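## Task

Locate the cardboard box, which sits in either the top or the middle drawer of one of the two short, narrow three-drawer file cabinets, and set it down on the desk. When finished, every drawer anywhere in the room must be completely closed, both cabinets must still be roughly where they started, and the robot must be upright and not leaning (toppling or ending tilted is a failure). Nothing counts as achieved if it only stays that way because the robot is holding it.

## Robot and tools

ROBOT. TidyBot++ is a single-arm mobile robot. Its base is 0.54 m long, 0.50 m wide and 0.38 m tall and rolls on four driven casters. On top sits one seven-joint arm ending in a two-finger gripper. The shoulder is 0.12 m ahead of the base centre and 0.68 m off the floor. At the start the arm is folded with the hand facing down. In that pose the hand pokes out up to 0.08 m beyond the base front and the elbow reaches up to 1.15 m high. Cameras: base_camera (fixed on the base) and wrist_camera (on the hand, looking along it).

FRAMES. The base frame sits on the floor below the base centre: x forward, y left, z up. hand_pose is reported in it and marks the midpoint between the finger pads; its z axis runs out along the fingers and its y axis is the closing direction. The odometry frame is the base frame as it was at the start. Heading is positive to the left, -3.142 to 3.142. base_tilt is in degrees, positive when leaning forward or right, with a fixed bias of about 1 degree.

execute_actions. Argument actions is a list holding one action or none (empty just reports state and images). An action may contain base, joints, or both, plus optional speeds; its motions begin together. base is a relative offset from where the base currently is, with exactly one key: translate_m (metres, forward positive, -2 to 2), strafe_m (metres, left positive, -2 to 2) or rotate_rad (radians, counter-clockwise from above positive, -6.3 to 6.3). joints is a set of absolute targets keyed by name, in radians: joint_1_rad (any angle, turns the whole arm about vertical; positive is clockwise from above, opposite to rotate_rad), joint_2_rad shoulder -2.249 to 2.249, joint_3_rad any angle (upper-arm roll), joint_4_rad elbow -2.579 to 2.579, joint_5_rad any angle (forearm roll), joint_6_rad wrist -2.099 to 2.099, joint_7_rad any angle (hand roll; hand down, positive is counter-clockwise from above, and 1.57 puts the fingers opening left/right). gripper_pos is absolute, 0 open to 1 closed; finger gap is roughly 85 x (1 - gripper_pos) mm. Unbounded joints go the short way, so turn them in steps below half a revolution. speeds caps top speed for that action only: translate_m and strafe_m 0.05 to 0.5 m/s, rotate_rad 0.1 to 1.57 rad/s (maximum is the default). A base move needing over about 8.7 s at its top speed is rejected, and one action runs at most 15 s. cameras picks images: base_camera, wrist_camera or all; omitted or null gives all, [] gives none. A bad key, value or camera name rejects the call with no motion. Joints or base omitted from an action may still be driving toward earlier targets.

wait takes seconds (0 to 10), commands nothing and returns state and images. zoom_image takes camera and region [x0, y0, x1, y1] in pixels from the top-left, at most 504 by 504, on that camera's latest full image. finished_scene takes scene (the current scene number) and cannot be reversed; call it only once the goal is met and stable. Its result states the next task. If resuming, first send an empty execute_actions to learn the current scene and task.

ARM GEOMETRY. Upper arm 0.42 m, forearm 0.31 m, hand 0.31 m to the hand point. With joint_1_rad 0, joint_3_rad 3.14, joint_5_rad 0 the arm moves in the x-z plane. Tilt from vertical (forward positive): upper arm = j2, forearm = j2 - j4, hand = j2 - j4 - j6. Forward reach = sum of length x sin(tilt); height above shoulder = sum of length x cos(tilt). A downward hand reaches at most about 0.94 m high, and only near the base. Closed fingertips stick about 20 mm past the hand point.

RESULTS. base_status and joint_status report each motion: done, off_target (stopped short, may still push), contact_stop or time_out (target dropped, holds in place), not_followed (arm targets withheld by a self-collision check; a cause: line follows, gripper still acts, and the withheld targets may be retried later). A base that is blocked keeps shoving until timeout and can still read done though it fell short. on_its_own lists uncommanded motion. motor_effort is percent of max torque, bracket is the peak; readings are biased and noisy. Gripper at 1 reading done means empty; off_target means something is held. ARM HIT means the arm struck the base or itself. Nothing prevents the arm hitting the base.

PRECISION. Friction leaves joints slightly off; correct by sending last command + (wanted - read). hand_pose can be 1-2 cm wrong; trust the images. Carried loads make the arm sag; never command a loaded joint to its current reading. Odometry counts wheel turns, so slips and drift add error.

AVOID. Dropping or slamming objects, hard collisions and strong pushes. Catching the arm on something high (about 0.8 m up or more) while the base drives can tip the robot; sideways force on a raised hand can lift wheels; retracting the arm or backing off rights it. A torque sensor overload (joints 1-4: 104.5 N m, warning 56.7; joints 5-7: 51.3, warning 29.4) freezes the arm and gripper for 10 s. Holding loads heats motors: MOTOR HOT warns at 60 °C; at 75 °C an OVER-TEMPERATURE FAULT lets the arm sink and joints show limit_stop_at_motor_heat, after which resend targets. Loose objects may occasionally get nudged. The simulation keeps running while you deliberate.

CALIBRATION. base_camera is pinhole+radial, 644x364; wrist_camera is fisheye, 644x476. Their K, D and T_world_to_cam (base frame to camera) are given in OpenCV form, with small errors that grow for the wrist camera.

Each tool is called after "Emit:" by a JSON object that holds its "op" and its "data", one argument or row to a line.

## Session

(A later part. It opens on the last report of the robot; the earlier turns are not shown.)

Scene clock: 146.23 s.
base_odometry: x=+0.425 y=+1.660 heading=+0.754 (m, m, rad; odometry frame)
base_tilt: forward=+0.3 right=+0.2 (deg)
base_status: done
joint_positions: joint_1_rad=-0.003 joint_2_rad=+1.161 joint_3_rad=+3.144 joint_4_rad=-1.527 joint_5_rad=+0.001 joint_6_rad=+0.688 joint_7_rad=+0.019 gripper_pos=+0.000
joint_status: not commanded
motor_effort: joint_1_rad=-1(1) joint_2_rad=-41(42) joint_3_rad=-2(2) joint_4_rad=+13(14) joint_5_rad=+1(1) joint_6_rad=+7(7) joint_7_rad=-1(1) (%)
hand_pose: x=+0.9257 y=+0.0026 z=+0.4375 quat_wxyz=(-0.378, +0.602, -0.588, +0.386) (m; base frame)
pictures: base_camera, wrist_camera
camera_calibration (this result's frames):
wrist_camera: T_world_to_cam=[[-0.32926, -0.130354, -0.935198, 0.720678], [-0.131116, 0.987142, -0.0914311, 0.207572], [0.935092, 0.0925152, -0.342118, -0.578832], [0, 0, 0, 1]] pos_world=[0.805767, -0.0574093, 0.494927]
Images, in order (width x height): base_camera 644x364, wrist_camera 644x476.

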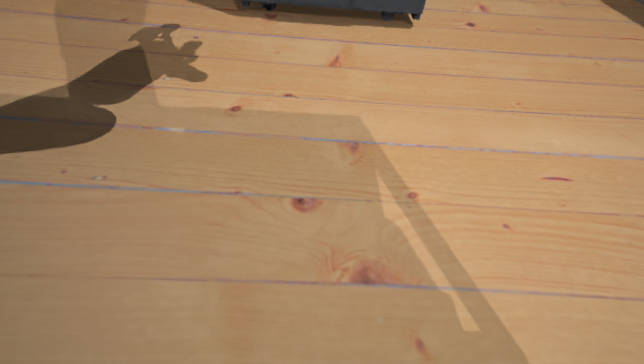

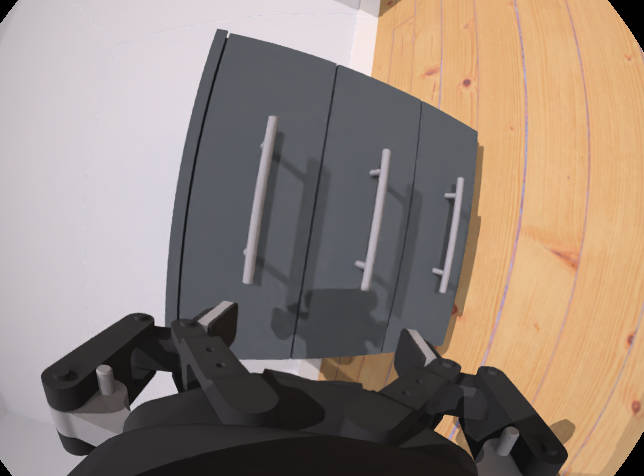

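Emit:
{"op": "execute_actions", "data": {
  "actions": [
    {"base":{"strafe_m":-0.065}}
  ],
  "cameras": []
}}

Emit:
{"op": "execute_actions", "data": {
  "actions": [
    {"base":{"translate_m":0.17},"speeds":{"translate_m":0.2}}
  ]
}}

Scene clock: 152.70 s.
base_odometry: x=+0.470 y=+1.613 heading=+0.755 (m, m, rad; odometry frame)
base_tilt: forward=+0.3 right=+0.2 (deg)
base_status: done
joint_positions: joint_1_rad=+0.003 joint_2_rad=+1.161 joint_3_rad=+3.144 joint_4_rad=-1.527 joint_5_rad=+0.001 joint_6_rad=+0.688 joint_7_rad=+0.019 gripper_pos=+0.000
joint_status: not commanded
motor_effort: joint_1_rad=+0(4) joint_2_rad=-41(41) joint_3_rad=-2(4) joint_4_rad=+13(13) joint_5_rad=+0(1) joint_6_rad=+6(7) joint_7_rad=-1(0) (%)
hand_pose: x=+0.9257 y=-0.0018 z=+0.4375 quat_wxyz=(-0.377, +0.600, -0.590, +0.387) (m; base frame)
pictures: none
No camera images: the call's "cameras" was empty. Leave "cameras" out to get every camera's image.

Scene clock: 154.30 s.
base_odometry: x=+0.594 y=+1.729 heading=+0.754 (m, m, rad; odometry frame)
base_tilt: forward=+0.2 right=+0.2 (deg)
base_status: done
joint_positions: joint_1_rad=+0.003 joint_2_rad=+1.161 joint_3_rad=+3.144 joint_4_rad=-1.526 joint_5_rad=+0.001 joint_6_rad=+0.689 joint_7_rad=+0.019 gripper_pos=+0.000
joint_status: not commanded
motor_effort: joint_1_rad=+0(0) joint_2_rad=-40(42) joint_3_rad=-2(2) joint_4_rad=+12(14) joint_5_rad=+1(1) joint_6_rad=+6(7) joint_7_rad=+0(1) (%)
hand_pose: x=+0.9263 y=-0.0018 z=+0.4380 quat_wxyz=(-0.378, +0.600, -0.589, +0.388) (m; base frame)
pictures: base_camera, wrist_camera
camera_calibration (this result's frames):
wrist_camera: T_world_to_cam=[[-0.328235, -0.128615, -0.935799, 0.720124], [-0.125657, 0.987827, -0.0916907, 0.207036], [0.936201, 0.0874937, -0.340401, -0.580624], [0, 0, 0, 1]] pos_world=[0.805966, -0.0610965, 0.49523]
Images, in order (width x height): base_camera 644x364, wrist_camera 644x476.

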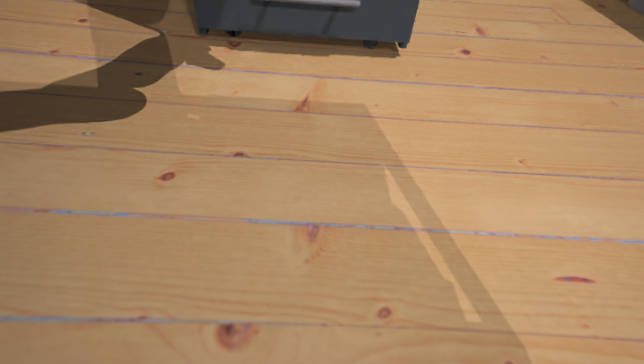

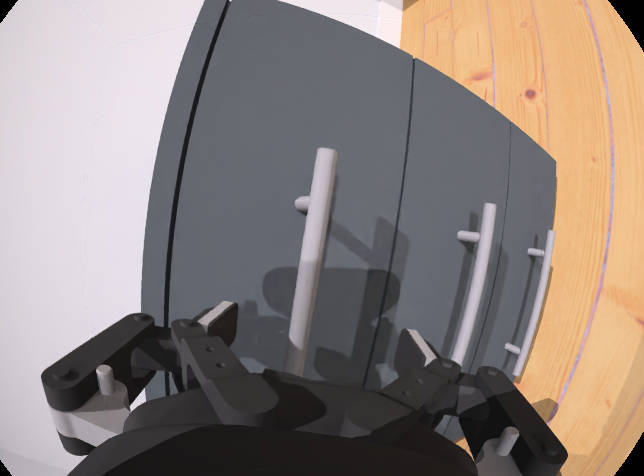

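Emit:
{"op": "execute_actions", "data": {
  "actions": [
    {"base":{"translate_m":0.035},"speeds":{"translate_m":0.08}}
  ],
  "cameras": []
}}

Emit:
{"op": "execute_actions", "data": {
  "actions": [
    {"joints":{"gripper_pos":1}}
  ],
  "cameras": []
}}

Emit:
{"op": "execute_actions", "data": {
  "actions": [
    {"base":{"translate_m":-0.28},"speeds":{"translate_m":0.12}}
  ],
  "cameras": ["wrist_camera"]
}}

Emit:
{"op": "execute_actions", "data": {
  "actions": [
    {"joints":{"gripper_pos":0}}
  ],
  "cameras": []
}}

Emit:
{"op": "execute_actions", "data": {
  "actions": [
    {"base":{"translate_m":-0.08}}
  ],
  "cameras": []
}}

Emit:
{"op": "execute_actions", "data": {
  "actions": [
    {"joints":{"joint_2_rad":0.8,"joint_4_rad":-0.9,"joint_6_rad":-0.7,"joint_7_rad":1.57}}
  ],
  "cameras": ["wrist_camera"]
}}

Scene clock: 164.57 s.
base_odometry: x=+0.619 y=+1.753 heading=+0.754 (m, m, rad; odometry frame)
base_tilt: forward=+0.3 right=+0.3 (deg)
base_status: done
joint_positions: joint_1_rad=+0.002 joint_2_rad=+1.163 joint_3_rad=+3.144 joint_4_rad=-1.540 joint_5_rad=+0.001 joint_6_rad=+0.691 joint_7_rad=+0.019 gripper_pos=+0.000
joint_status: not commanded
motor_effort: joint_1_rad=+0(3) joint_2_rad=-39(43) joint_3_rad=-2(3) joint_4_rad=+17(26) joint_5_rad=+1(2) joint_6_rad=+6(7) joint_7_rad=+0(1) (%)
hand_pose: x=+0.9203 y=-0.0017 z=+0.4312 quat_wxyz=(-0.374, +0.603, -0.592, +0.383) (m; base frame)
pictures: none
No camera images: the call's "cameras" was empty. Leave "cameras" out to get every camera's image.

Scene clock: 165.67 s.
base_odometry: x=+0.619 y=+1.753 heading=+0.754 (m, m, rad; odometry frame)
base_tilt: forward=+0.3 right=+0.2 (deg)
base_status: not commanded
joint_positions: joint_1_rad=+0.002 joint_2_rad=+1.163 joint_3_rad=+3.144 joint_4_rad=-1.534 joint_5_rad=+0.001 joint_6_rad=+0.695 joint_7_rad=+0.019 gripper_pos=+0.898
joint_status: gripper_pos off_target (ended at +0.898, target +1.000)
motor_effort: joint_1_rad=-1(1) joint_2_rad=-38(43) joint_3_rad=-1(2) joint_4_rad=+15(23) joint_5_rad=+1(1) joint_6_rad=+6(10) joint_7_rad=+0(1) (%)
hand_pose: x=+0.9232 y=-0.0017 z=+0.4346 quat_wxyz=(-0.376, +0.601, -0.590, +0.386) (m; base frame)
pictures: none
No camera images: the call's "cameras" was empty. Leave "cameras" out to get every camera's image.

Scene clock: 168.60 s.
base_odometry: x=+0.415 y=+1.561 heading=+0.753 (m, m, rad; odometry frame)
base_tilt: forward=+0.3 right=+0.2 (deg)
base_status: done
joint_positions: joint_1_rad=+0.005 joint_2_rad=+1.174 joint_3_rad=+3.144 joint_4_rad=-1.513 joint_5_rad=+0.001 joint_6_rad=+0.696 joint_7_rad=+0.019 gripper_pos=+0.899
joint_status: not commanded
motor_effort: joint_1_rad=-4(3) joint_2_rad=-39(46) joint_3_rad=-4(4) joint_4_rad=+12(14) joint_5_rad=+2(2) joint_6_rad=+6(9) joint_7_rad=-1(1) (%)
hand_pose: x=+0.9291 y=-0.0035 z=+0.4346 quat_wxyz=(-0.379, +0.598, -0.589, +0.390) (m; base frame)
pictures: wrist_camera
camera_calibration (this result's frames):
wrist_camera: T_world_to_cam=[[-0.322727, -0.127866, -0.937815, 0.713329], [-0.122953, 0.988101, -0.0924109, 0.206608], [0.938472, 0.0854837, -0.334608, -0.588865], [0, 0, 0, 1]] pos_world=[0.808246, -0.0626008, 0.491025]
Images, in order (width x height): wrist_camera 644x476.

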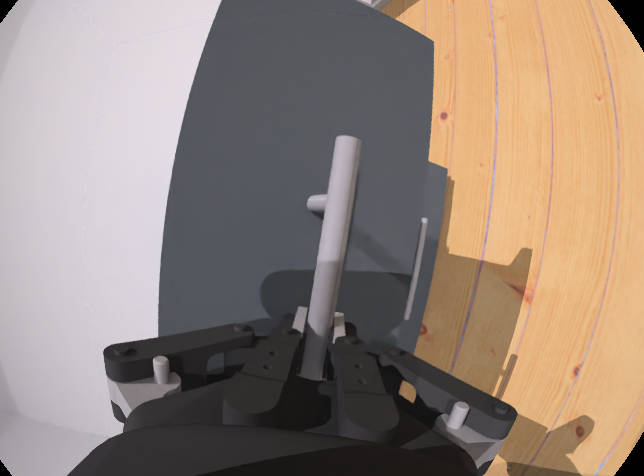

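Scene clock: 169.70 s.
base_odometry: x=+0.415 y=+1.561 heading=+0.753 (m, m, rad; odometry frame)
base_tilt: forward=+0.2 right=+0.3 (deg)
base_status: not commanded
joint_positions: joint_1_rad=+0.002 joint_2_rad=+1.175 joint_3_rad=+3.144 joint_4_rad=-1.519 joint_5_rad=+0.001 joint_6_rad=+0.696 joint_7_rad=+0.019 gripper_pos=+0.000
joint_status: all done
motor_effort: joint_1_rad=+0(3) joint_2_rad=-40(44) joint_3_rad=-2(4) joint_4_rad=+13(16) joint_5_rad=+1(2) joint_6_rad=+6(8) joint_7_rad=-1(0) (%)
hand_pose: x=+0.9267 y=-0.0010 z=+0.4319 quat_wxyz=(-0.378, +0.600, -0.589, +0.387) (m; base frame)
pictures: none
No camera images: the call's "cameras" was empty. Leave "cameras" out to get every camera's image.

Scene clock: 170.83 s.
base_odometry: x=+0.357 y=+1.507 heading=+0.753 (m, m, rad; odometry frame)
base_tilt: forward=+0.3 right=+0.3 (deg)
base_status: done
joint_positions: joint_1_rad=+0.002 joint_2_rad=+1.175 joint_3_rad=+3.144 joint_4_rad=-1.520 joint_5_rad=+0.001 joint_6_rad=+0.696 joint_7_rad=+0.019 gripper_pos=+0.000
joint_status: not commanded
motor_effort: joint_1_rad=+0(2) joint_2_rad=-40(42) joint_3_rad=-2(4) joint_4_rad=+13(14) joint_5_rad=+1(1) joint_6_rad=+7(7) joint_7_rad=+0(0) (%)
hand_pose: x=+0.9262 y=-0.0010 z=+0.4314 quat_wxyz=(-0.378, +0.601, -0.589, +0.387) (m; base frame)
pictures: none
No camera images: the call's "cameras" was empty. Leave "cameras" out to get every camera's image.

Scene clock: 172.90 s.
base_odometry: x=+0.357 y=+1.507 heading=+0.753 (m, m, rad; odometry frame)
base_tilt: forward=+0.3 right=+0.2 (deg)
base_status: not commanded
joint_positions: joint_1_rad=+0.002 joint_2_rad=+0.802 joint_3_rad=+3.144 joint_4_rad=-0.906 joint_5_rad=+0.001 joint_6_rad=-0.668 joint_7_rad=+1.554 gripper_pos=+0.000
joint_status: all done
motor_effort: joint_1_rad=-1(0) joint_2_rad=-40(44) joint_3_rad=-2(2) joint_4_rad=+20(21) joint_5_rad=+1(1) joint_6_rad=+5(7) joint_7_rad=-1(1) (%)
hand_pose: x=+0.9486 y=-0.0015 z=+0.7074 quat_wxyz=(-0.001, +0.927, -0.009, +0.374) (m; base frame)
pictures: wrist_camera
camera_calibration (this result's frames):
wrist_camera: T_world_to_cam=[[0.124834, -0.992177, 0.00140202, -0.114475], [-0.77021, -0.0977968, -0.630248, 1.22505], [0.625455, 0.0775963, -0.776392, 0.0933269], [0, 0, 0, 1]] pos_world=[0.899466, -0.00101498, 0.844706]
Images, in order (width x height): wrist_camera 644x476.

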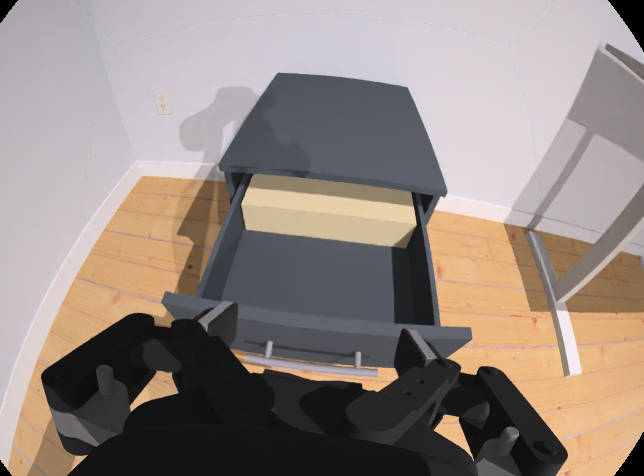

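Emit:
{"op": "execute_actions", "data": {
  "actions": [
    {"joints":{"joint_2_rad":1.115,"joint_4_rad":-1.53,"joint_6_rad":0.72,"gripper_pos":1}}
  ],
  "cameras": []
}}

Emit:
{"op": "execute_actions", "data": {
  "actions": [
    {"base":{"translate_m":0.33},"speeds":{"translate_m":0.12}}
  ],
  "cameras": []
}}

Emit:
{"op": "execute_actions", "data": {
  "actions": [
    {"base":{"translate_m":-0.1},"joints":{"joint_7_rad":0,"gripper_pos":0}}
  ],
  "cameras": []
}}

Emit:
{"op": "execute_actions", "data": {
  "actions": [
    {"joints":{"joint_2_rad":1.51,"joint_4_rad":-1.255,"joint_6_rad":0.82}}
  ],
  "cameras": []
}}

Emit:
{"op": "execute_actions", "data": {
  "actions": [
    {"base":{"translate_m":0.105},"speeds":{"translate_m":0.1}}
  ],
  "cameras": ["wrist_camera"]
}}

Scene clock: 184.83 s.
base_odometry: x=+0.357 y=+1.507 heading=+0.753 (m, m, rad; odometry frame)
base_tilt: forward=+0.2 right=+0.2 (deg)
base_status: not commanded
joint_positions: joint_1_rad=+0.002 joint_2_rad=+1.103 joint_3_rad=+3.144 joint_4_rad=-1.520 joint_5_rad=+0.001 joint_6_rad=+0.689 joint_7_rad=+1.554 gripper_pos=+0.999
joint_status: all done
motor_effort: joint_1_rad=-1(1) joint_2_rad=-41(45) joint_3_rad=-2(2) joint_4_rad=+14(21) joint_5_rad=+1(1) joint_6_rad=+7(7) joint_7_rad=-1(1) (%)
hand_pose: x=+0.9413 y=-0.0010 z=+0.4879 quat_wxyz=(-0.003, +0.823, -0.007, +0.568) (m; base frame)
pictures: none
No camera images: the call's "cameras" was empty. Leave "cameras" out to get every camera's image.

Scene clock: 188.17 s.
base_odometry: x=+0.598 y=+1.732 heading=+0.752 (m, m, rad; odometry frame)
base_tilt: forward=+0.2 right=+0.3 (deg)
base_status: done
joint_positions: joint_1_rad=+0.001 joint_2_rad=+1.103 joint_3_rad=+3.144 joint_4_rad=-1.530 joint_5_rad=+0.001 joint_6_rad=+0.689 joint_7_rad=+1.554 gripper_pos=+0.999
joint_status: not commanded
motor_effort: joint_1_rad=-1(1) joint_2_rad=-39(43) joint_3_rad=-2(3) joint_4_rad=+14(19) joint_5_rad=+1(0) joint_6_rad=+7(7) joint_7_rad=-1(1) (%)
hand_pose: x=+0.9375 y=-0.0003 z=+0.4835 quat_wxyz=(-0.003, +0.826, -0.007, +0.564) (m; base frame)
pictures: none
No camera images: the call's "cameras" was empty. Leave "cameras" out to get every camera's image.

Scene clock: 189.93 s.
base_odometry: x=+0.525 y=+1.664 heading=+0.752 (m, m, rad; odometry frame)
base_tilt: forward=+0.2 right=+0.3 (deg)
base_status: done
joint_positions: joint_1_rad=+0.001 joint_2_rad=+1.103 joint_3_rad=+3.144 joint_4_rad=-1.530 joint_5_rad=+0.001 joint_6_rad=+0.689 joint_7_rad=+0.000 gripper_pos=+0.000
joint_status: all done
motor_effort: joint_1_rad=+0(2) joint_2_rad=-40(42) joint_3_rad=-2(4) joint_4_rad=+14(15) joint_5_rad=+1(0) joint_6_rad=+7(7) joint_7_rad=-1(2) (%)
hand_pose: x=+0.9374 y=-0.0003 z=+0.4834 quat_wxyz=(-0.398, +0.584, -0.584, +0.400) (m; base frame)
pictures: none
No camera images: the call's "cameras" was empty. Leave "cameras" out to get every camera's image.

Scene clock: 191.73 s.
base_odometry: x=+0.525 y=+1.664 heading=+0.752 (m, m, rad; odometry frame)
base_tilt: forward=+0.2 right=+0.3 (deg)
base_status: not commanded
joint_positions: joint_1_rad=+0.001 joint_2_rad=+1.511 joint_3_rad=+3.144 joint_4_rad=-1.268 joint_5_rad=+0.001 joint_6_rad=+0.786 joint_7_rad=+0.000 gripper_pos=+0.000
joint_status: all done
motor_effort: joint_1_rad=-1(0) joint_2_rad=-41(45) joint_3_rad=-2(2) joint_4_rad=+11(14) joint_5_rad=+1(1) joint_6_rad=+6(7) joint_7_rad=+0(0) (%)
hand_pose: x=+0.9346 y=+0.0000 z=+0.2856 quat_wxyz=(-0.383, +0.594, -0.593, +0.385) (m; base frame)
pictures: none
No camera images: the call's "cameras" was empty. Leave "cameras" out to get every camera's image.

Scene clock: 193.33 s.
base_odometry: x=+0.602 y=+1.736 heading=+0.752 (m, m, rad; odometry frame)
base_tilt: forward=+0.3 right=+0.3 (deg)
base_status: done
joint_positions: joint_1_rad=+0.001 joint_2_rad=+1.511 joint_3_rad=+3.144 joint_4_rad=-1.263 joint_5_rad=+0.001 joint_6_rad=+0.787 joint_7_rad=+0.000 gripper_pos=+0.000
joint_status: not commanded
motor_effort: joint_1_rad=+0(1) joint_2_rad=-40(44) joint_3_rad=-2(3) joint_4_rad=+11(13) joint_5_rad=+1(0) joint_6_rad=+6(6) joint_7_rad=-1(1) (%)
hand_pose: x=+0.9365 y=+0.0001 z=+0.2875 quat_wxyz=(-0.385, +0.593, -0.592, +0.387) (m; base frame)
pictures: wrist_camera
camera_calibration (this result's frames):
wrist_camera: T_world_to_cam=[[-0.318667, -0.110744, -0.941375, 0.575507], [-0.11983, 0.98989, -0.0758873, 0.182663], [0.940262, 0.0886223, -0.328716, -0.648726], [0, 0, 0, 1]] pos_world=[0.815256, -0.059591, 0.342383]
Images, in order (width x height): wrist_camera 644x476.

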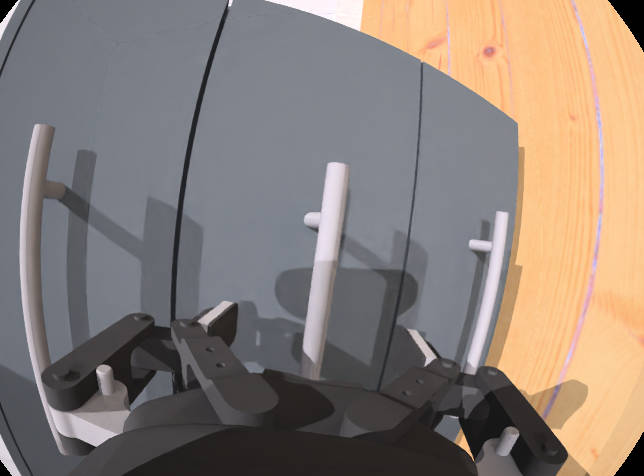

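Emit:
{"op": "execute_actions", "data": {
  "actions": [
    {"base":{"translate_m":0.012},"joints":{"gripper_pos":1}}
  ],
  "cameras": []
}}

Emit:
{"op": "execute_actions", "data": {
  "actions": [
    {"base":{"translate_m":-0.29},"speeds":{"translate_m":0.12}}
  ],
  "cameras": []
}}

Emit:
{"op": "execute_actions", "data": {
  "actions": [
    {"joints":{"gripper_pos":0}}
  ],
  "cameras": []
}}

Emit:
{"op": "execute_actions", "data": {
  "actions": [
    {"base":{"translate_m":-0.08}}
  ],
  "cameras": []
}}

Emit:
{"op": "execute_actions", "data": {
  "actions": [
    {"joints":{"joint_2_rad":0.95,"joint_4_rad":-0.9,"joint_6_rad":-0.6,"joint_7_rad":1.57}}
  ],
  "cameras": ["wrist_camera"]
}}

Scene clock: 203.27 s.
base_odometry: x=+0.611 y=+1.744 heading=+0.751 (m, m, rad; odometry frame)
base_tilt: forward=+0.2 right=+0.2 (deg)
base_status: done
joint_positions: joint_1_rad=+0.000 joint_2_rad=+1.517 joint_3_rad=+3.144 joint_4_rad=-1.263 joint_5_rad=+0.001 joint_6_rad=+0.792 joint_7_rad=+0.000 gripper_pos=+0.908
joint_status: gripper_pos off_target (ended at +0.908, target +1.000)
motor_effort: joint_1_rad=+0(3) joint_2_rad=-43(48) joint_3_rad=-3(3) joint_4_rad=+14(17) joint_5_rad=+0(1) joint_6_rad=+7(13) joint_7_rad=-1(1) (%)
hand_pose: x=+0.9348 y=+0.0002 z=+0.2841 quat_wxyz=(-0.385, +0.593, -0.592, +0.386) (m; base frame)
pictures: none
No camera images: the call's "cameras" was empty. Leave "cameras" out to get every camera's image.

Scene clock: 206.27 s.
base_odometry: x=+0.398 y=+1.546 heading=+0.750 (m, m, rad; odometry frame)
base_tilt: forward=+0.2 right=+0.3 (deg)
base_status: done
joint_positions: joint_1_rad=+0.006 joint_2_rad=+1.521 joint_3_rad=+3.144 joint_4_rad=-1.255 joint_5_rad=+0.001 joint_6_rad=+0.792 joint_7_rad=+0.000 gripper_pos=+0.908
joint_status: not commanded
motor_effort: joint_1_rad=-4(4) joint_2_rad=-44(50) joint_3_rad=-5(5) joint_4_rad=+12(14) joint_5_rad=+2(1) joint_6_rad=+8(12) joint_7_rad=-2(2) (%)
hand_pose: x=+0.9365 y=-0.0042 z=+0.2838 quat_wxyz=(-0.385, +0.591, -0.593, +0.388) (m; base frame)
pictures: none
No camera images: the call's "cameras" was empty. Leave "cameras" out to get every camera's image.

Scene clock: 207.37 s.
base_odometry: x=+0.398 y=+1.546 heading=+0.750 (m, m, rad; odometry frame)
base_tilt: forward=+0.2 right=+0.3 (deg)
base_status: not commanded
joint_positions: joint_1_rad=+0.001 joint_2_rad=+1.521 joint_3_rad=+3.143 joint_4_rad=-1.255 joint_5_rad=+0.001 joint_6_rad=+0.792 joint_7_rad=+0.000 gripper_pos=+0.000
joint_status: all done
motor_effort: joint_1_rad=-1(3) joint_2_rad=-41(44) joint_3_rad=-2(5) joint_4_rad=+12(12) joint_5_rad=+1(1) joint_6_rad=+7(8) joint_7_rad=-1(1) (%)
hand_pose: x=+0.9368 y=-0.0001 z=+0.2844 quat_wxyz=(-0.386, +0.592, -0.591, +0.388) (m; base frame)
pictures: none
No camera images: the call's "cameras" was empty. Leave "cameras" out to get every camera's image.

Scene clock: 208.50 s.
base_odometry: x=+0.340 y=+1.491 heading=+0.750 (m, m, rad; odometry frame)
base_tilt: forward=+0.2 right=+0.2 (deg)
base_status: done
joint_positions: joint_1_rad=+0.001 joint_2_rad=+1.521 joint_3_rad=+3.143 joint_4_rad=-1.256 joint_5_rad=+0.001 joint_6_rad=+0.792 joint_7_rad=+0.000 gripper_pos=+0.000
joint_status: not commanded
motor_effort: joint_1_rad=-1(3) joint_2_rad=-42(44) joint_3_rad=-2(3) joint_4_rad=+11(13) joint_5_rad=+1(1) joint_6_rad=+6(7) joint_7_rad=+0(1) (%)
hand_pose: x=+0.9365 y=-0.0001 z=+0.2841 quat_wxyz=(-0.386, +0.592, -0.592, +0.387) (m; base frame)
pictures: none
No camera images: the call's "cameras" was empty. Leave "cameras" out to get every camera's image.

Scene clock: 210.53 s.
base_odometry: x=+0.340 y=+1.491 heading=+0.750 (m, m, rad; odometry frame)
base_tilt: forward=+0.2 right=+0.2 (deg)
base_status: not commanded
joint_positions: joint_1_rad=+0.001 joint_2_rad=+0.948 joint_3_rad=+3.143 joint_4_rad=-0.906 joint_5_rad=+0.001 joint_6_rad=-0.568 joint_7_rad=+1.555 gripper_pos=+0.000
joint_status: all done
motor_effort: joint_1_rad=+0(0) joint_2_rad=-43(46) joint_3_rad=-2(2) joint_4_rad=+20(21) joint_5_rad=+1(1) joint_6_rad=+5(7) joint_7_rad=-1(1) (%)
hand_pose: x=+0.9679 y=-0.0007 z=+0.6055 quat_wxyz=(-0.001, +0.936, -0.008, +0.352) (m; base frame)
pictures: wrist_camera
camera_calibration (this result's frames):
wrist_camera: T_world_to_cam=[[0.126409, -0.991969, -0.00425864, -0.114072], [-0.79839, -0.0991912, -0.593915, 1.18107], [0.588723, 0.0784765, -0.804516, 0.0546796], [0, 0, 0, 1]] pos_world=[0.925179, -0.000295231, 0.744958]
Images, in order (width x height): wrist_camera 644x476.

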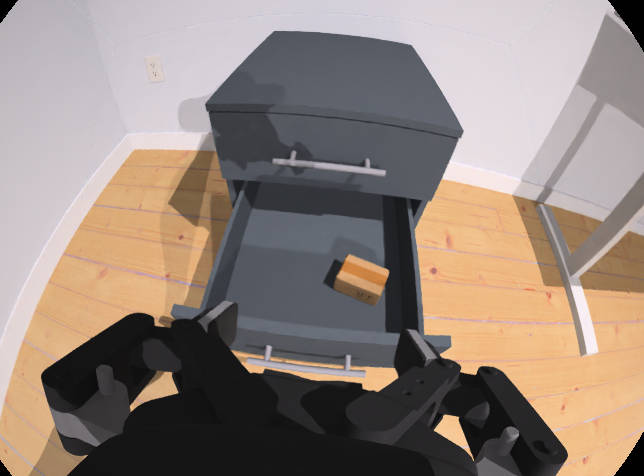

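Emit:
{"op": "execute_actions", "data": {
  "actions": [
    {"base":{"strafe_m":-0.06},"joints":{"joint_2_rad":0.854,"joint_4_rad":-1.145,"joint_6_rad":-1.18,"joint_7_rad":2.89,"gripper_pos":0.15}}
  ],
  "cameras": []
}}

Emit:
{"op": "execute_actions", "data": {
  "actions": [
    {"base":{"translate_m":0.47}}
  ]
}}

Scene clock: 220.37 s.
base_odometry: x=+0.381 y=+1.447 heading=+0.750 (m, m, rad; odometry frame)
base_tilt: forward=+0.3 right=+0.3 (deg)
base_status: done
joint_positions: joint_1_rad=+0.002 joint_2_rad=+0.873 joint_3_rad=+3.144 joint_4_rad=-1.136 joint_5_rad=+0.001 joint_6_rad=-1.155 joint_7_rad=+2.886 gripper_pos=+0.150
joint_status: all done
motor_effort: joint_1_rad=-1(5) joint_2_rad=-38(43) joint_3_rad=-2(4) joint_4_rad=+16(21) joint_5_rad=+1(0) joint_6_rad=-1(4) joint_7_rad=-1(2) (%)
hand_pose: x=+0.7190 y=-0.0014 z=+0.5075 quat_wxyz=(-0.006, +0.792, +0.610, -0.010) (m; base frame)
pictures: none
No camera images: the call's "cameras" was empty. Leave "cameras" out to get every camera's image.

Scene clock: 222.67 s.
base_odometry: x=+0.725 y=+1.767 heading=+0.749 (m, m, rad; odometry frame)
base_tilt: forward=+0.3 right=+0.2 (deg)
base_status: done
joint_positions: joint_1_rad=+0.002 joint_2_rad=+0.871 joint_3_rad=+3.144 joint_4_rad=-1.137 joint_5_rad=+0.001 joint_6_rad=-1.155 joint_7_rad=+2.886 gripper_pos=+0.150
joint_status: not commanded
motor_effort: joint_1_rad=-1(1) joint_2_rad=-38(40) joint_3_rad=-2(2) joint_4_rad=+15(17) joint_5_rad=+1(1) joint_6_rad=-1(1) joint_7_rad=-1(1) (%)
hand_pose: x=+0.7190 y=-0.0014 z=+0.5086 quat_wxyz=(-0.006, +0.792, +0.610, -0.009) (m; base frame)
pictures: base_camera, wrist_camera
camera_calibration (this result's frames):
wrist_camera: T_world_to_cam=[[0.982662, -0.149221, -0.110038, -0.644422], [-0.140269, -0.986451, 0.0850854, 0.104942], [-0.121243, -0.0681753, -0.990279, 0.728114], [0, 0, 0, 1]] pos_world=[0.736248, 0.0569977, 0.641197]
Images, in order (width x height): base_camera 644x364, wrist_camera 644x476.

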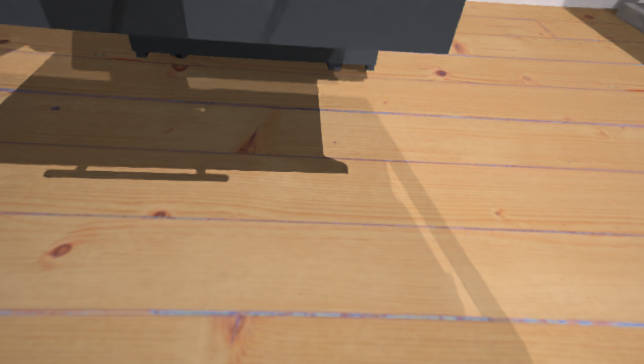

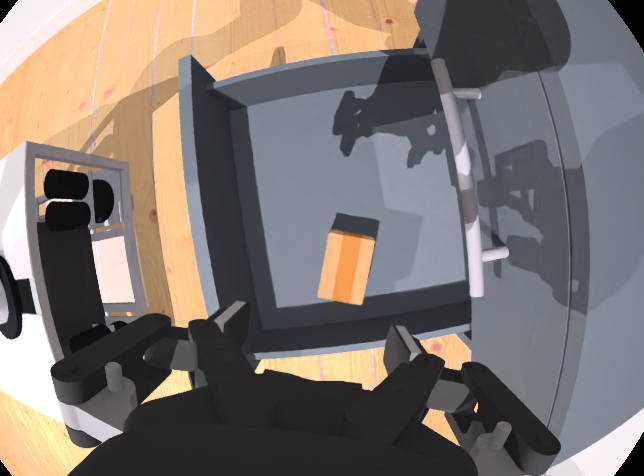

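Emit:
{"op": "execute_actions", "data": {
  "actions": [
    {"joints":{"joint_2_rad":1.14,"joint_4_rad":-1.2,"joint_6_rad":-0.775}}
  ],
  "cameras": ["wrist_camera"]
}}

Scene clock: 229.53 s.
base_odometry: x=+0.725 y=+1.767 heading=+0.749 (m, m, rad; odometry frame)
base_tilt: forward=+0.2 right=+0.3 (deg)
base_status: not commanded
joint_positions: joint_1_rad=+0.002 joint_2_rad=+1.144 joint_3_rad=+3.144 joint_4_rad=-1.197 joint_5_rad=+0.001 joint_6_rad=-0.809 joint_7_rad=+2.886 gripper_pos=+0.150
joint_status: all done
motor_effort: joint_1_rad=+0(0) joint_2_rad=-40(44) joint_3_rad=-2(2) joint_4_rad=+12(16) joint_5_rad=+0(1) joint_6_rad=-1(1) joint_7_rad=-1(0) (%)
hand_pose: x=+0.7253 y=-0.0015 z=+0.3258 quat_wxyz=(-0.001, +0.792, +0.610, -0.004) (m; base frame)
pictures: wrist_camera
camera_calibration (this result's frames):
wrist_camera: T_world_to_cam=[[0.98415, -0.148469, -0.0969799, -0.676001], [-0.140615, -0.986548, 0.0833741, 0.122109], [-0.108054, -0.0684158, -0.991788, 0.538746], [0, 0, 0, 1]] pos_world=[0.740671, 0.0569597, 0.458583]
Images, in order (width x height): wrist_camera 644x476.

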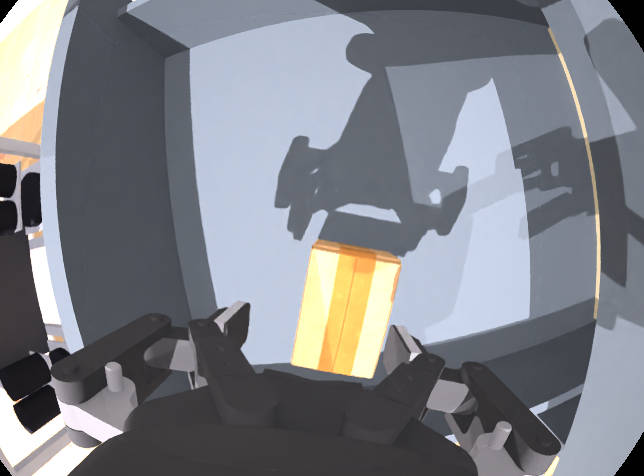

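Emit:
{"op": "execute_actions", "data": {
  "actions": [
    {"base":{"translate_m":0.012},"joints":{"gripper_pos":0.05}}
  ],
  "cameras": []
}}

Emit:
{"op": "execute_actions", "data": {
  "actions": [
    {"joints":{"joint_2_rad":1.3,"joint_4_rad":-1.128,"joint_6_rad":-0.67}}
  ],
  "cameras": ["wrist_camera"]
}}

Emit:
{"op": "execute_actions", "data": {
  "actions": [
    {"joints":{"gripper_pos":1}}
  ],
  "cameras": ["wrist_camera"]
}}

Scene clock: 246.17 s.
base_odometry: x=+0.734 y=+1.775 heading=+0.749 (m, m, rad; odometry frame)
base_tilt: forward=+0.3 right=+0.2 (deg)
base_status: done
joint_positions: joint_1_rad=+0.002 joint_2_rad=+1.144 joint_3_rad=+3.144 joint_4_rad=-1.197 joint_5_rad=+0.001 joint_6_rad=-0.806 joint_7_rad=+2.886 gripper_pos=+0.050
joint_status: all done
motor_effort: joint_1_rad=-1(3) joint_2_rad=-39(41) joint_3_rad=-2(3) joint_4_rad=+12(13) joint_5_rad=+1(0) joint_6_rad=-1(1) joint_7_rad=-1(1) (%)
hand_pose: x=+0.7261 y=-0.0015 z=+0.3258 quat_wxyz=(-0.001, +0.792, +0.610, -0.003) (m; base frame)
pictures: none
No camera images: the call's "cameras" was empty. Leave "cameras" out to get every camera's image.

Scene clock: 247.53 s.
base_odometry: x=+0.734 y=+1.775 heading=+0.749 (m, m, rad; odometry frame)
base_tilt: forward=+0.3 right=+0.2 (deg)
base_status: not commanded
joint_positions: joint_1_rad=+0.002 joint_2_rad=+1.302 joint_3_rad=+3.144 joint_4_rad=-1.139 joint_5_rad=+0.001 joint_6_rad=-0.704 joint_7_rad=+2.886 gripper_pos=+0.050
joint_status: all done
motor_effort: joint_1_rad=+0(0) joint_2_rad=-40(44) joint_3_rad=-2(2) joint_4_rad=+11(13) joint_5_rad=+1(0) joint_6_rad=+0(2) joint_7_rad=-1(1) (%)
hand_pose: x=+0.7267 y=-0.0015 z=+0.2422 quat_wxyz=(+0.000, +0.792, +0.610, -0.002) (m; base frame)
pictures: wrist_camera
camera_calibration (this result's frames):
wrist_camera: T_world_to_cam=[[0.984741, -0.148074, -0.0914257, -0.687334], [-0.140681, -0.986601, 0.0826329, 0.129524], [-0.102436, -0.0685102, -0.992378, 0.452063], [0, 0, 0, 1]] pos_world=[0.741376, 0.0569833, 0.375075]
Images, in order (width x height): wrist_camera 644x476.

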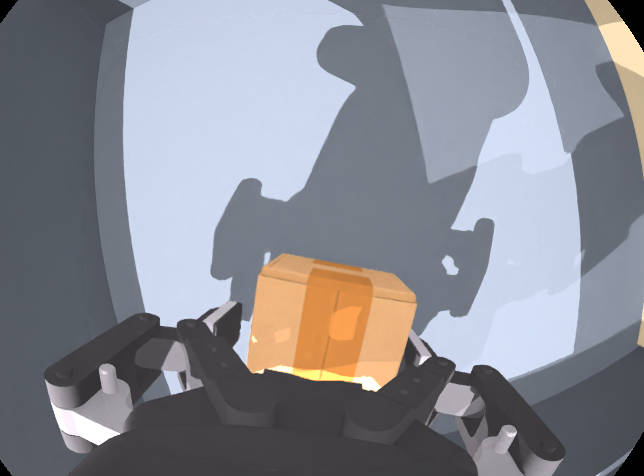

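Scene clock: 248.60 s.
base_odometry: x=+0.734 y=+1.775 heading=+0.749 (m, m, rad; odometry frame)
base_tilt: forward=+0.2 right=+0.2 (deg)
base_status: not commanded
joint_positions: joint_1_rad=+0.002 joint_2_rad=+1.300 joint_3_rad=+3.144 joint_4_rad=-1.138 joint_5_rad=+0.001 joint_6_rad=-0.703 joint_7_rad=+2.886 gripper_pos=+0.349
joint_status: gripper_pos off_target (ended at +0.349, target +1.000)
motor_effort: joint_1_rad=-1(1) joint_2_rad=-41(42) joint_3_rad=-2(2) joint_4_rad=+11(12) joint_5_rad=+1(0) joint_6_rad=-1(2) joint_7_rad=-1(1) (%)
hand_pose: x=+0.7279 y=-0.0015 z=+0.2430 quat_wxyz=(+0.001, +0.792, +0.610, -0.001) (m; base frame)
pictures: wrist_camera
camera_calibration (this result's frames):
wrist_camera: T_world_to_cam=[[0.984996, -0.14807, -0.0886509, -0.689251], [-0.140909, -0.986601, 0.0822427, 0.129878], [-0.0996407, -0.068517, -0.992662, 0.451009], [0, 0, 0, 1]] pos_world=[0.742149, 0.0569819, 0.375915]
Images, in order (width x height): wrist_camera 644x476.

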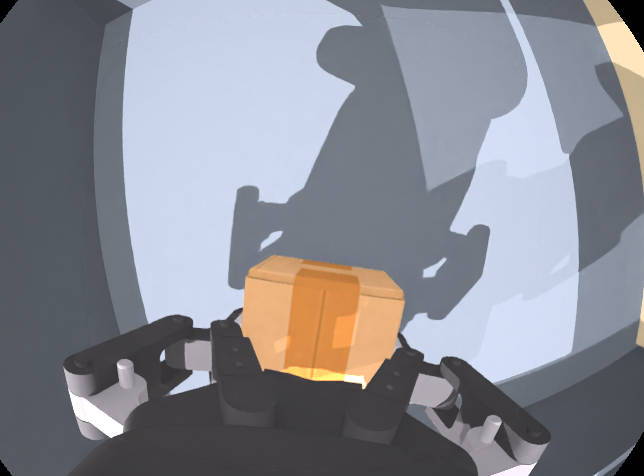

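Emit:
{"op": "execute_actions", "data": {
  "actions": [
    {"joints":{"joint_2_rad":1.0,"joint_4_rad":-1.26,"joint_6_rad":-0.9}}
  ],
  "cameras": []
}}

Emit:
{"op": "execute_actions", "data": {
  "actions": [
    {"base":{"translate_m":-0.5}}
  ],
  "cameras": []
}}

Emit:
{"op": "execute_actions", "data": {
  "actions": [
    {"joints":{"joint_6_rad":0.3,"joint_7_rad":1.57},"base":{"strafe_m":0.05}}
  ],
  "cameras": []
}}

Emit:
{"op": "execute_actions", "data": {
  "actions": [
    {"joints":{"joint_2_rad":1.5,"joint_6_rad":0.82}}
  ],
  "cameras": ["wrist_camera"]
}}

Scene clock: 264.33 s.
base_odometry: x=+0.734 y=+1.775 heading=+0.749 (m, m, rad; odometry frame)
base_tilt: forward=+0.2 right=+0.3 (deg)
base_status: not commanded
joint_positions: joint_1_rad=+0.002 joint_2_rad=+1.003 joint_3_rad=+3.144 joint_4_rad=-1.249 joint_5_rad=+0.001 joint_6_rad=-0.866 joint_7_rad=+2.886 gripper_pos=+0.349
joint_status: all done
motor_effort: joint_1_rad=+0(1) joint_2_rad=-39(45) joint_3_rad=-2(2) joint_4_rad=+14(16) joint_5_rad=+1(1) joint_6_rad=-1(1) joint_7_rad=-1(1) (%)
hand_pose: x=+0.7251 y=-0.0014 z=+0.3989 quat_wxyz=(+0.008, +0.792, +0.610, +0.008) (m; base frame)
pictures: none
No camera images: the call's "cameras" was empty. Leave "cameras" out to get every camera's image.

Scene clock: 266.87 s.
base_odometry: x=+0.367 y=+1.435 heading=+0.748 (m, m, rad; odometry frame)
base_tilt: forward=+0.3 right=+0.2 (deg)
base_status: done
joint_positions: joint_1_rad=+0.001 joint_2_rad=+1.003 joint_3_rad=+3.144 joint_4_rad=-1.259 joint_5_rad=+0.001 joint_6_rad=-0.871 joint_7_rad=+2.886 gripper_pos=+0.349
joint_status: not commanded
motor_effort: joint_1_rad=+0(3) joint_2_rad=-40(41) joint_3_rad=-2(3) joint_4_rad=+14(15) joint_5_rad=+1(1) joint_6_rad=+0(1) joint_7_rad=-1(1) (%)
hand_pose: x=+0.7188 y=-0.0007 z=+0.3966 quat_wxyz=(+0.004, +0.792, +0.611, +0.003) (m; base frame)
pictures: none
No camera images: the call's "cameras" was empty. Leave "cameras" out to get every camera's image.

Scene clock: 268.43 s.
base_odometry: x=+0.333 y=+1.472 heading=+0.749 (m, m, rad; odometry frame)
base_tilt: forward=+0.2 right=+0.2 (deg)
base_status: done
joint_positions: joint_1_rad=-0.003 joint_2_rad=+1.002 joint_3_rad=+3.139 joint_4_rad=-1.261 joint_5_rad=+0.001 joint_6_rad=+0.282 joint_7_rad=+1.570 gripper_pos=+0.349
joint_status: all done
motor_effort: joint_1_rad=-1(3) joint_2_rad=-44(45) joint_3_rad=-2(4) joint_4_rad=+19(19) joint_5_rad=+1(0) joint_6_rad=+7(8) joint_7_rad=-1(1) (%)
hand_pose: x=+1.0008 y=+0.0057 z=+0.5831 quat_wxyz=(-0.002, +0.837, +0.002, +0.548) (m; base frame)
pictures: none
No camera images: the call's "cameras" was empty. Leave "cameras" out to get every camera's image.

Scene clock: 270.27 s.
base_odometry: x=+0.333 y=+1.472 heading=+0.749 (m, m, rad; odometry frame)
base_tilt: forward=+0.3 right=+0.2 (deg)
base_status: not commanded
joint_positions: joint_1_rad=-0.003 joint_2_rad=+1.507 joint_3_rad=+3.139 joint_4_rad=-1.265 joint_5_rad=+0.001 joint_6_rad=+0.782 joint_7_rad=+1.570 gripper_pos=+0.349
joint_status: all done
motor_effort: joint_1_rad=-1(1) joint_2_rad=-43(48) joint_3_rad=-2(2) joint_4_rad=+12(19) joint_5_rad=+1(1) joint_6_rad=+7(8) joint_7_rad=-1(1) (%)
hand_pose: x=+0.9370 y=+0.0054 z=+0.2892 quat_wxyz=(-0.002, +0.839, +0.001, +0.545) (m; base frame)
pictures: wrist_camera
camera_calibration (this result's frames):
wrist_camera: T_world_to_cam=[[0.129876, -0.989726, 0.0597917, -0.127264], [-0.474563, -0.114995, -0.872678, 0.746406], [0.870587, 0.0849652, -0.484622, -0.538766], [0, 0, 0, 1]] pos_world=[0.839787, 0.00565291, 0.397883]
Images, in order (width x height): wrist_camera 644x476.

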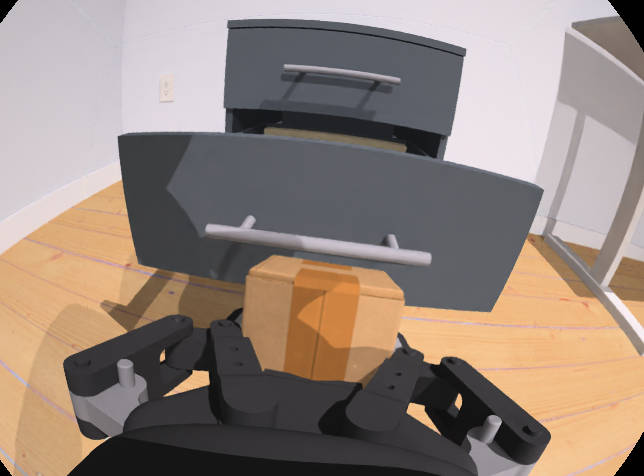

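Emit:
{"op": "execute_actions", "data": {
  "actions": [
    {"base":{"translate_m":0.335},"speeds":{"translate_m":0.12}}
  ],
  "cameras": ["wrist_camera"]
}}

Emit:
{"op": "execute_actions", "data": {
  "actions": [
    {"base":{"translate_m":-0.35}}
  ],
  "cameras": ["wrist_camera"]
}}

Emit:
{"op": "execute_actions", "data": {
  "actions": [
    {"joints":{"joint_2_rad":0.2,"joint_4_rad":-1.1,"joint_6_rad":-0.6}}
  ],
  "cameras": []
}}

Emit:
{"op": "execute_actions", "data": {
  "actions": [
    {"base":{"strafe_m":-1.0}}
  ]
}}

Scene clock: 280.10 s.
base_odometry: x=+0.579 y=+1.700 heading=+0.749 (m, m, rad; odometry frame)
base_tilt: forward=+0.3 right=+0.2 (deg)
base_status: done
joint_positions: joint_1_rad=-0.003 joint_2_rad=+1.507 joint_3_rad=+3.139 joint_4_rad=-1.266 joint_5_rad=+0.001 joint_6_rad=+0.784 joint_7_rad=+1.570 gripper_pos=+0.349
joint_status: not commanded
motor_effort: joint_1_rad=+0(2) joint_2_rad=-43(47) joint_3_rad=-2(3) joint_4_rad=+12(18) joint_5_rad=+1(0) joint_6_rad=+7(8) joint_7_rad=-1(1) (%)
hand_pose: x=+0.9367 y=+0.0053 z=+0.2892 quat_wxyz=(-0.002, +0.838, +0.001, +0.545) (m; base frame)
pictures: wrist_camera
camera_calibration (this result's frames):
wrist_camera: T_world_to_cam=[[0.129768, -0.989736, 0.0598548, -0.127207], [-0.474125, -0.114955, -0.872921, 0.745931], [0.870842, 0.0848986, -0.484176, -0.538861], [0, 0, 0, 1]] pos_world=[0.839435, 0.00559566, 0.397849]
Images, in order (width x height): wrist_camera 644x476.

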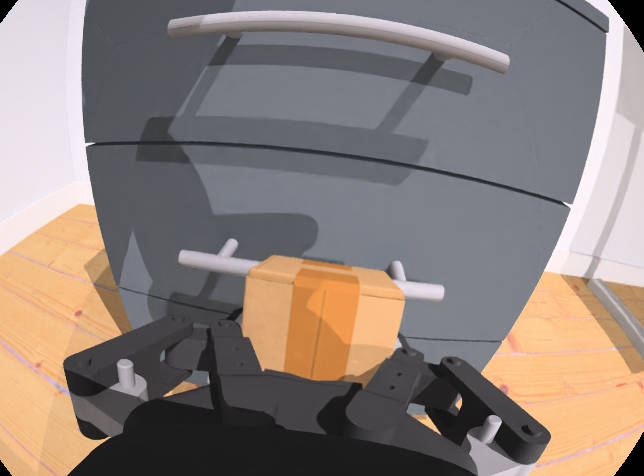

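Scene clock: 282.20 s.
base_odometry: x=+0.322 y=+1.462 heading=+0.749 (m, m, rad; odometry frame)
base_tilt: forward=+0.2 right=+0.2 (deg)
base_status: done
joint_positions: joint_1_rad=+0.001 joint_2_rad=+1.507 joint_3_rad=+3.139 joint_4_rad=-1.266 joint_5_rad=+0.001 joint_6_rad=+0.784 joint_7_rad=+1.570 gripper_pos=+0.349
joint_status: not commanded
motor_effort: joint_1_rad=+0(4) joint_2_rad=-44(45) joint_3_rad=-2(4) joint_4_rad=+12(13) joint_5_rad=+1(1) joint_6_rad=+7(8) joint_7_rad=-1(1) (%)
hand_pose: x=+0.9367 y=+0.0022 z=+0.2892 quat_wxyz=(-0.001, +0.838, -0.001, +0.545) (m; base frame)
pictures: wrist_camera
camera_calibration (this result's frames):
wrist_camera: T_world_to_cam=[[0.12595, -0.99023, 0.0598483, -0.126746], [-0.47461, -0.113124, -0.872897, 0.745971], [0.871139, 0.0815369, -0.48422, -0.538839], [0, 0, 0, 1]] pos_world=[0.839412, 0.00281491, 0.397825]
Images, in order (width x height): wrist_camera 644x476.

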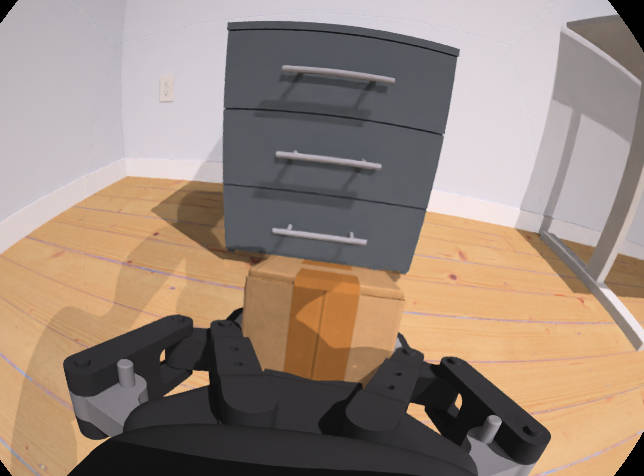

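Scene clock: 284.77 s.
base_odometry: x=+0.322 y=+1.462 heading=+0.749 (m, m, rad; odometry frame)
base_tilt: forward=+0.2 right=+0.3 (deg)
base_status: not commanded
joint_positions: joint_1_rad=+0.001 joint_2_rad=+0.214 joint_3_rad=+3.139 joint_4_rad=-1.117 joint_5_rad=+0.001 joint_6_rad=-0.571 joint_7_rad=+1.570 gripper_pos=+0.349
joint_status: all done
motor_effort: joint_1_rad=-1(1) joint_2_rad=-26(48) joint_3_rad=-1(2) joint_4_rad=+23(24) joint_5_rad=+1(1) joint_6_rad=+7(8) joint_7_rad=-1(0) (%)
hand_pose: x=+0.8078 y=+0.0022 z=+1.0664 quat_wxyz=(+0.000, +0.814, +0.000, +0.581) (m; base frame)
pictures: none
No camera images: the call's "cameras" was empty. Leave "cameras" out to get every camera's image.

Scene clock: 288.13 s.
base_odometry: x=+1.003 y=+0.729 heading=+0.749 (m, m, rad; odometry frame)
base_tilt: forward=+0.2 right=+0.3 (deg)
base_status: done
joint_positions: joint_1_rad=+0.002 joint_2_rad=+0.214 joint_3_rad=+3.140 joint_4_rad=-1.117 joint_5_rad=+0.001 joint_6_rad=-0.572 joint_7_rad=+1.570 gripper_pos=+0.349
joint_status: not commanded
motor_effort: joint_1_rad=-1(2) joint_2_rad=-27(27) joint_3_rad=-2(3) joint_4_rad=+23(24) joint_5_rad=+1(1) joint_6_rad=+7(8) joint_7_rad=-1(0) (%)
hand_pose: x=+0.8078 y=+0.0008 z=+1.0663 quat_wxyz=(+0.000, +0.814, +0.000, +0.581) (m; base frame)
pictures: base_camera, wrist_camera
camera_calibration (this result's frames):
wrist_camera: T_world_to_cam=[[0.119117, -0.990204, 0.0728559, -0.166718], [-0.398118, -0.114855, -0.910116, 1.34089], [0.909568, 0.0794051, -0.407899, -0.162522], [0, 0, 0, 1]] pos_world=[0.701517, 0.0018289, 1.16622]
Images, in order (width x height): base_camera 644x364, wrist_camera 644x476.

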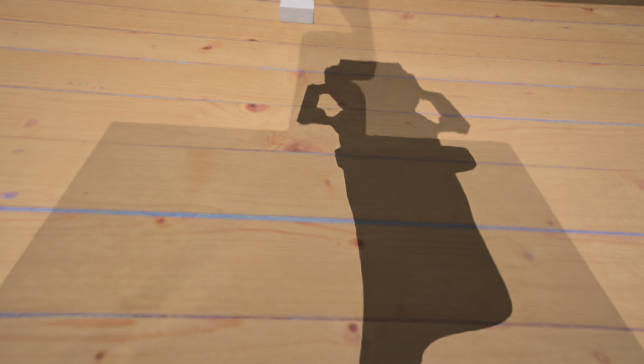

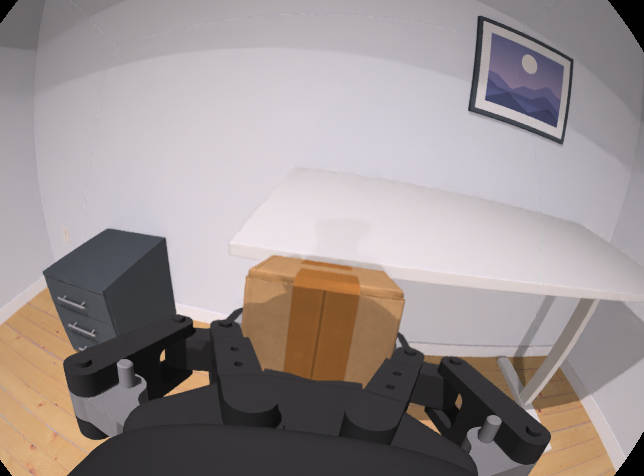

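Emit:
{"op": "execute_actions", "data": {
  "actions": [
    {"base":{"strafe_m":-0.45},"joints":{"joint_4_rad":-0.9,"joint_6_rad":-1.3}}
  ],
  "cameras": []
}}

Emit:
{"op": "execute_actions", "data": {
  "actions": [
    {"base":{"translate_m":0.6}}
  ]
}}

Scene clock: 303.80 s.
base_odometry: x=+1.309 y=+0.399 heading=+0.749 (m, m, rad; odometry frame)
base_tilt: forward=+0.2 right=+0.2 (deg)
base_status: done
joint_positions: joint_1_rad=+0.004 joint_2_rad=+0.214 joint_3_rad=+3.141 joint_4_rad=-0.917 joint_5_rad=+0.001 joint_6_rad=-1.279 joint_7_rad=+1.570 gripper_pos=+0.349
joint_status: all done
motor_effort: joint_1_rad=-1(3) joint_2_rad=-24(28) joint_3_rad=-1(3) joint_4_rad=+21(24) joint_5_rad=+1(0) joint_6_rad=+5(6) joint_7_rad=-1(1) (%)
hand_pose: x=+0.7005 y=-0.0013 z=+0.9952 quat_wxyz=(+0.001, +0.934, -0.002, +0.358) (m; base frame)
pictures: none
No camera images: the call's "cameras" was empty. Leave "cameras" out to get every camera's image.

Scene clock: 306.37 s.
base_odometry: x=+1.749 y=+0.807 heading=+0.748 (m, m, rad; odometry frame)
base_tilt: forward=+0.2 right=+0.2 (deg)
base_status: done
joint_positions: joint_1_rad=+0.004 joint_2_rad=+0.208 joint_3_rad=+3.141 joint_4_rad=-0.901 joint_5_rad=+0.001 joint_6_rad=-1.296 joint_7_rad=+1.570 gripper_pos=+0.349
joint_status: not commanded
motor_effort: joint_1_rad=+0(1) joint_2_rad=-23(28) joint_3_rad=-1(2) joint_4_rad=+20(22) joint_5_rad=+1(1) joint_6_rad=+5(13) joint_7_rad=+0(1) (%)
hand_pose: x=+0.6965 y=-0.0013 z=+1.0028 quat_wxyz=(+0.001, +0.933, -0.002, +0.360) (m; base frame)
pictures: base_camera, wrist_camera
camera_calibration (this result's frames):
wrist_camera: T_world_to_cam=[[0.135267, -0.990788, 0.00656061, -0.095697], [-0.787677, -0.111549, -0.605905, 1.20481], [0.601055, 0.0767911, -0.79551, 0.516495], [0, 0, 0, 1]] pos_world=[0.651502, -0.0000823193, 1.1415]
Images, in order (width x height): base_camera 644x364, wrist_camera 644x476.

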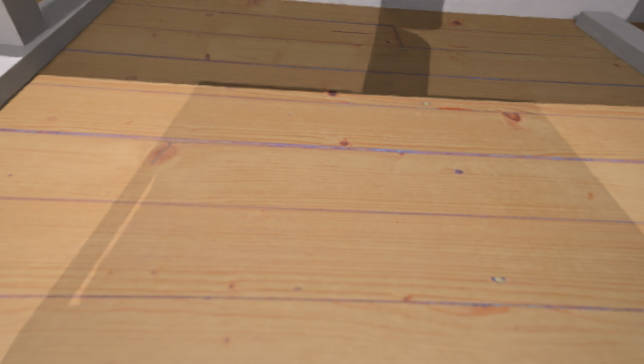

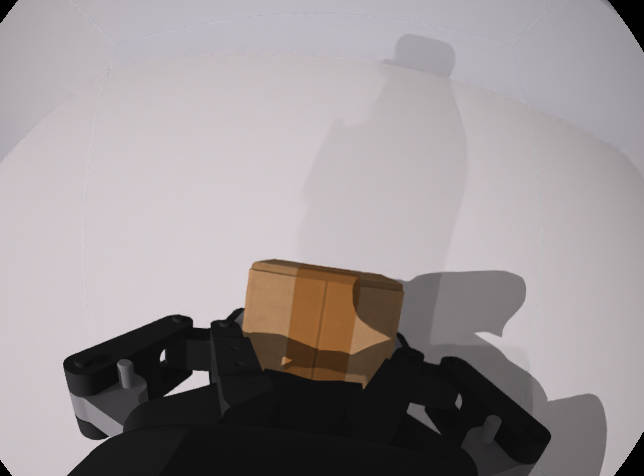

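Emit:
{"op": "execute_actions", "data": {
  "actions": [
    {"joints":{"joint_4_rad":-0.55}}
  ],
  "cameras": []
}}

Emit:
{"op": "execute_actions", "data": {
  "actions": [
    {"base":{"translate_m":0.18},"joints":{"joint_6_rad":-2.08},"speeds":{"translate_m":0.2}}
  ]
}}

Scene clock: 317.10 s.
base_odometry: x=+1.749 y=+0.807 heading=+0.748 (m, m, rad; odometry frame)
base_tilt: forward=+0.2 right=+0.2 (deg)
base_status: not commanded
joint_positions: joint_1_rad=+0.004 joint_2_rad=+0.207 joint_3_rad=+3.141 joint_4_rad=-0.563 joint_5_rad=+0.001 joint_6_rad=-1.296 joint_7_rad=+1.570 gripper_pos=+0.349
joint_status: all done
motor_effort: joint_1_rad=-1(1) joint_2_rad=-22(26) joint_3_rad=-1(1) joint_4_rad=+18(21) joint_5_rad=+1(1) joint_6_rad=+7(7) joint_7_rad=-1(1) (%)
hand_pose: x=+0.6982 y=-0.0013 z=+1.1713 quat_wxyz=(+0.001, +0.859, -0.002, +0.512) (m; base frame)
pictures: none
No camera images: the call's "cameras" was empty. Leave "cameras" out to get every camera's image.

Scene clock: 318.77 s.
base_odometry: x=+1.881 y=+0.930 heading=+0.748 (m, m, rad; odometry frame)
base_tilt: forward=+0.3 right=+0.3 (deg)
base_status: done
joint_positions: joint_1_rad=+0.004 joint_2_rad=+0.208 joint_3_rad=+3.141 joint_4_rad=-0.559 joint_5_rad=+0.001 joint_6_rad=-2.070 joint_7_rad=+1.570 gripper_pos=+0.349
joint_status: all done
motor_effort: joint_1_rad=-1(1) joint_2_rad=-19(22) joint_3_rad=-1(2) joint_4_rad=+15(19) joint_5_rad=+1(1) joint_6_rad=+2(7) joint_7_rad=-1(1) (%)
hand_pose: x=+0.5172 y=-0.0006 z=+1.0229 quat_wxyz=(+0.001, +0.988, -0.003, +0.152) (m; base frame)
pictures: base_camera, wrist_camera
camera_calibration (this result's frames):
wrist_camera: T_world_to_cam=[[0.124581, -0.990811, -0.0526573, -0.00473587], [-0.969113, -0.110125, -0.220664, 0.775638], [0.212838, 0.0785214, -0.973927, 1.02351], [0, 0, 0, 1]] pos_world=[0.534429, 0.000357509, 1.16773]
Images, in order (width x height): base_camera 644x364, wrist_camera 644x476.

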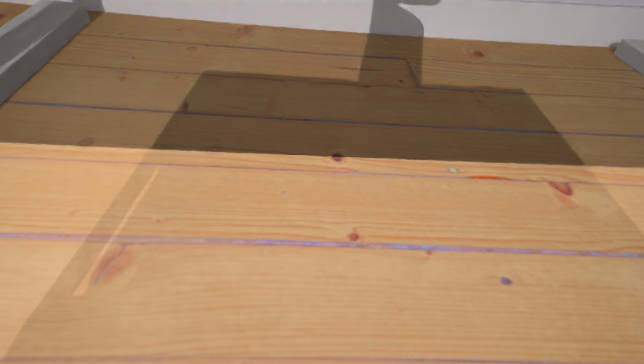

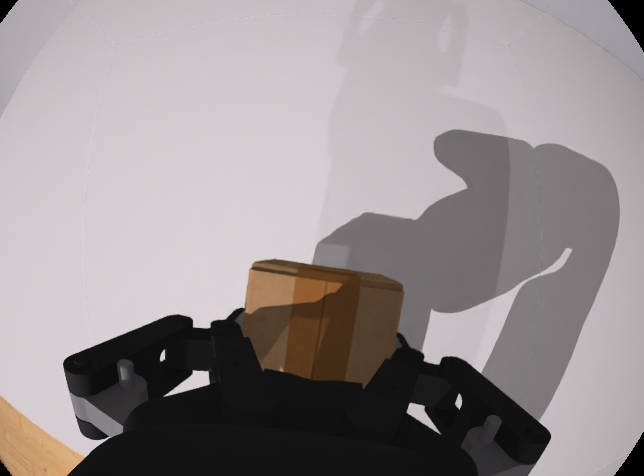

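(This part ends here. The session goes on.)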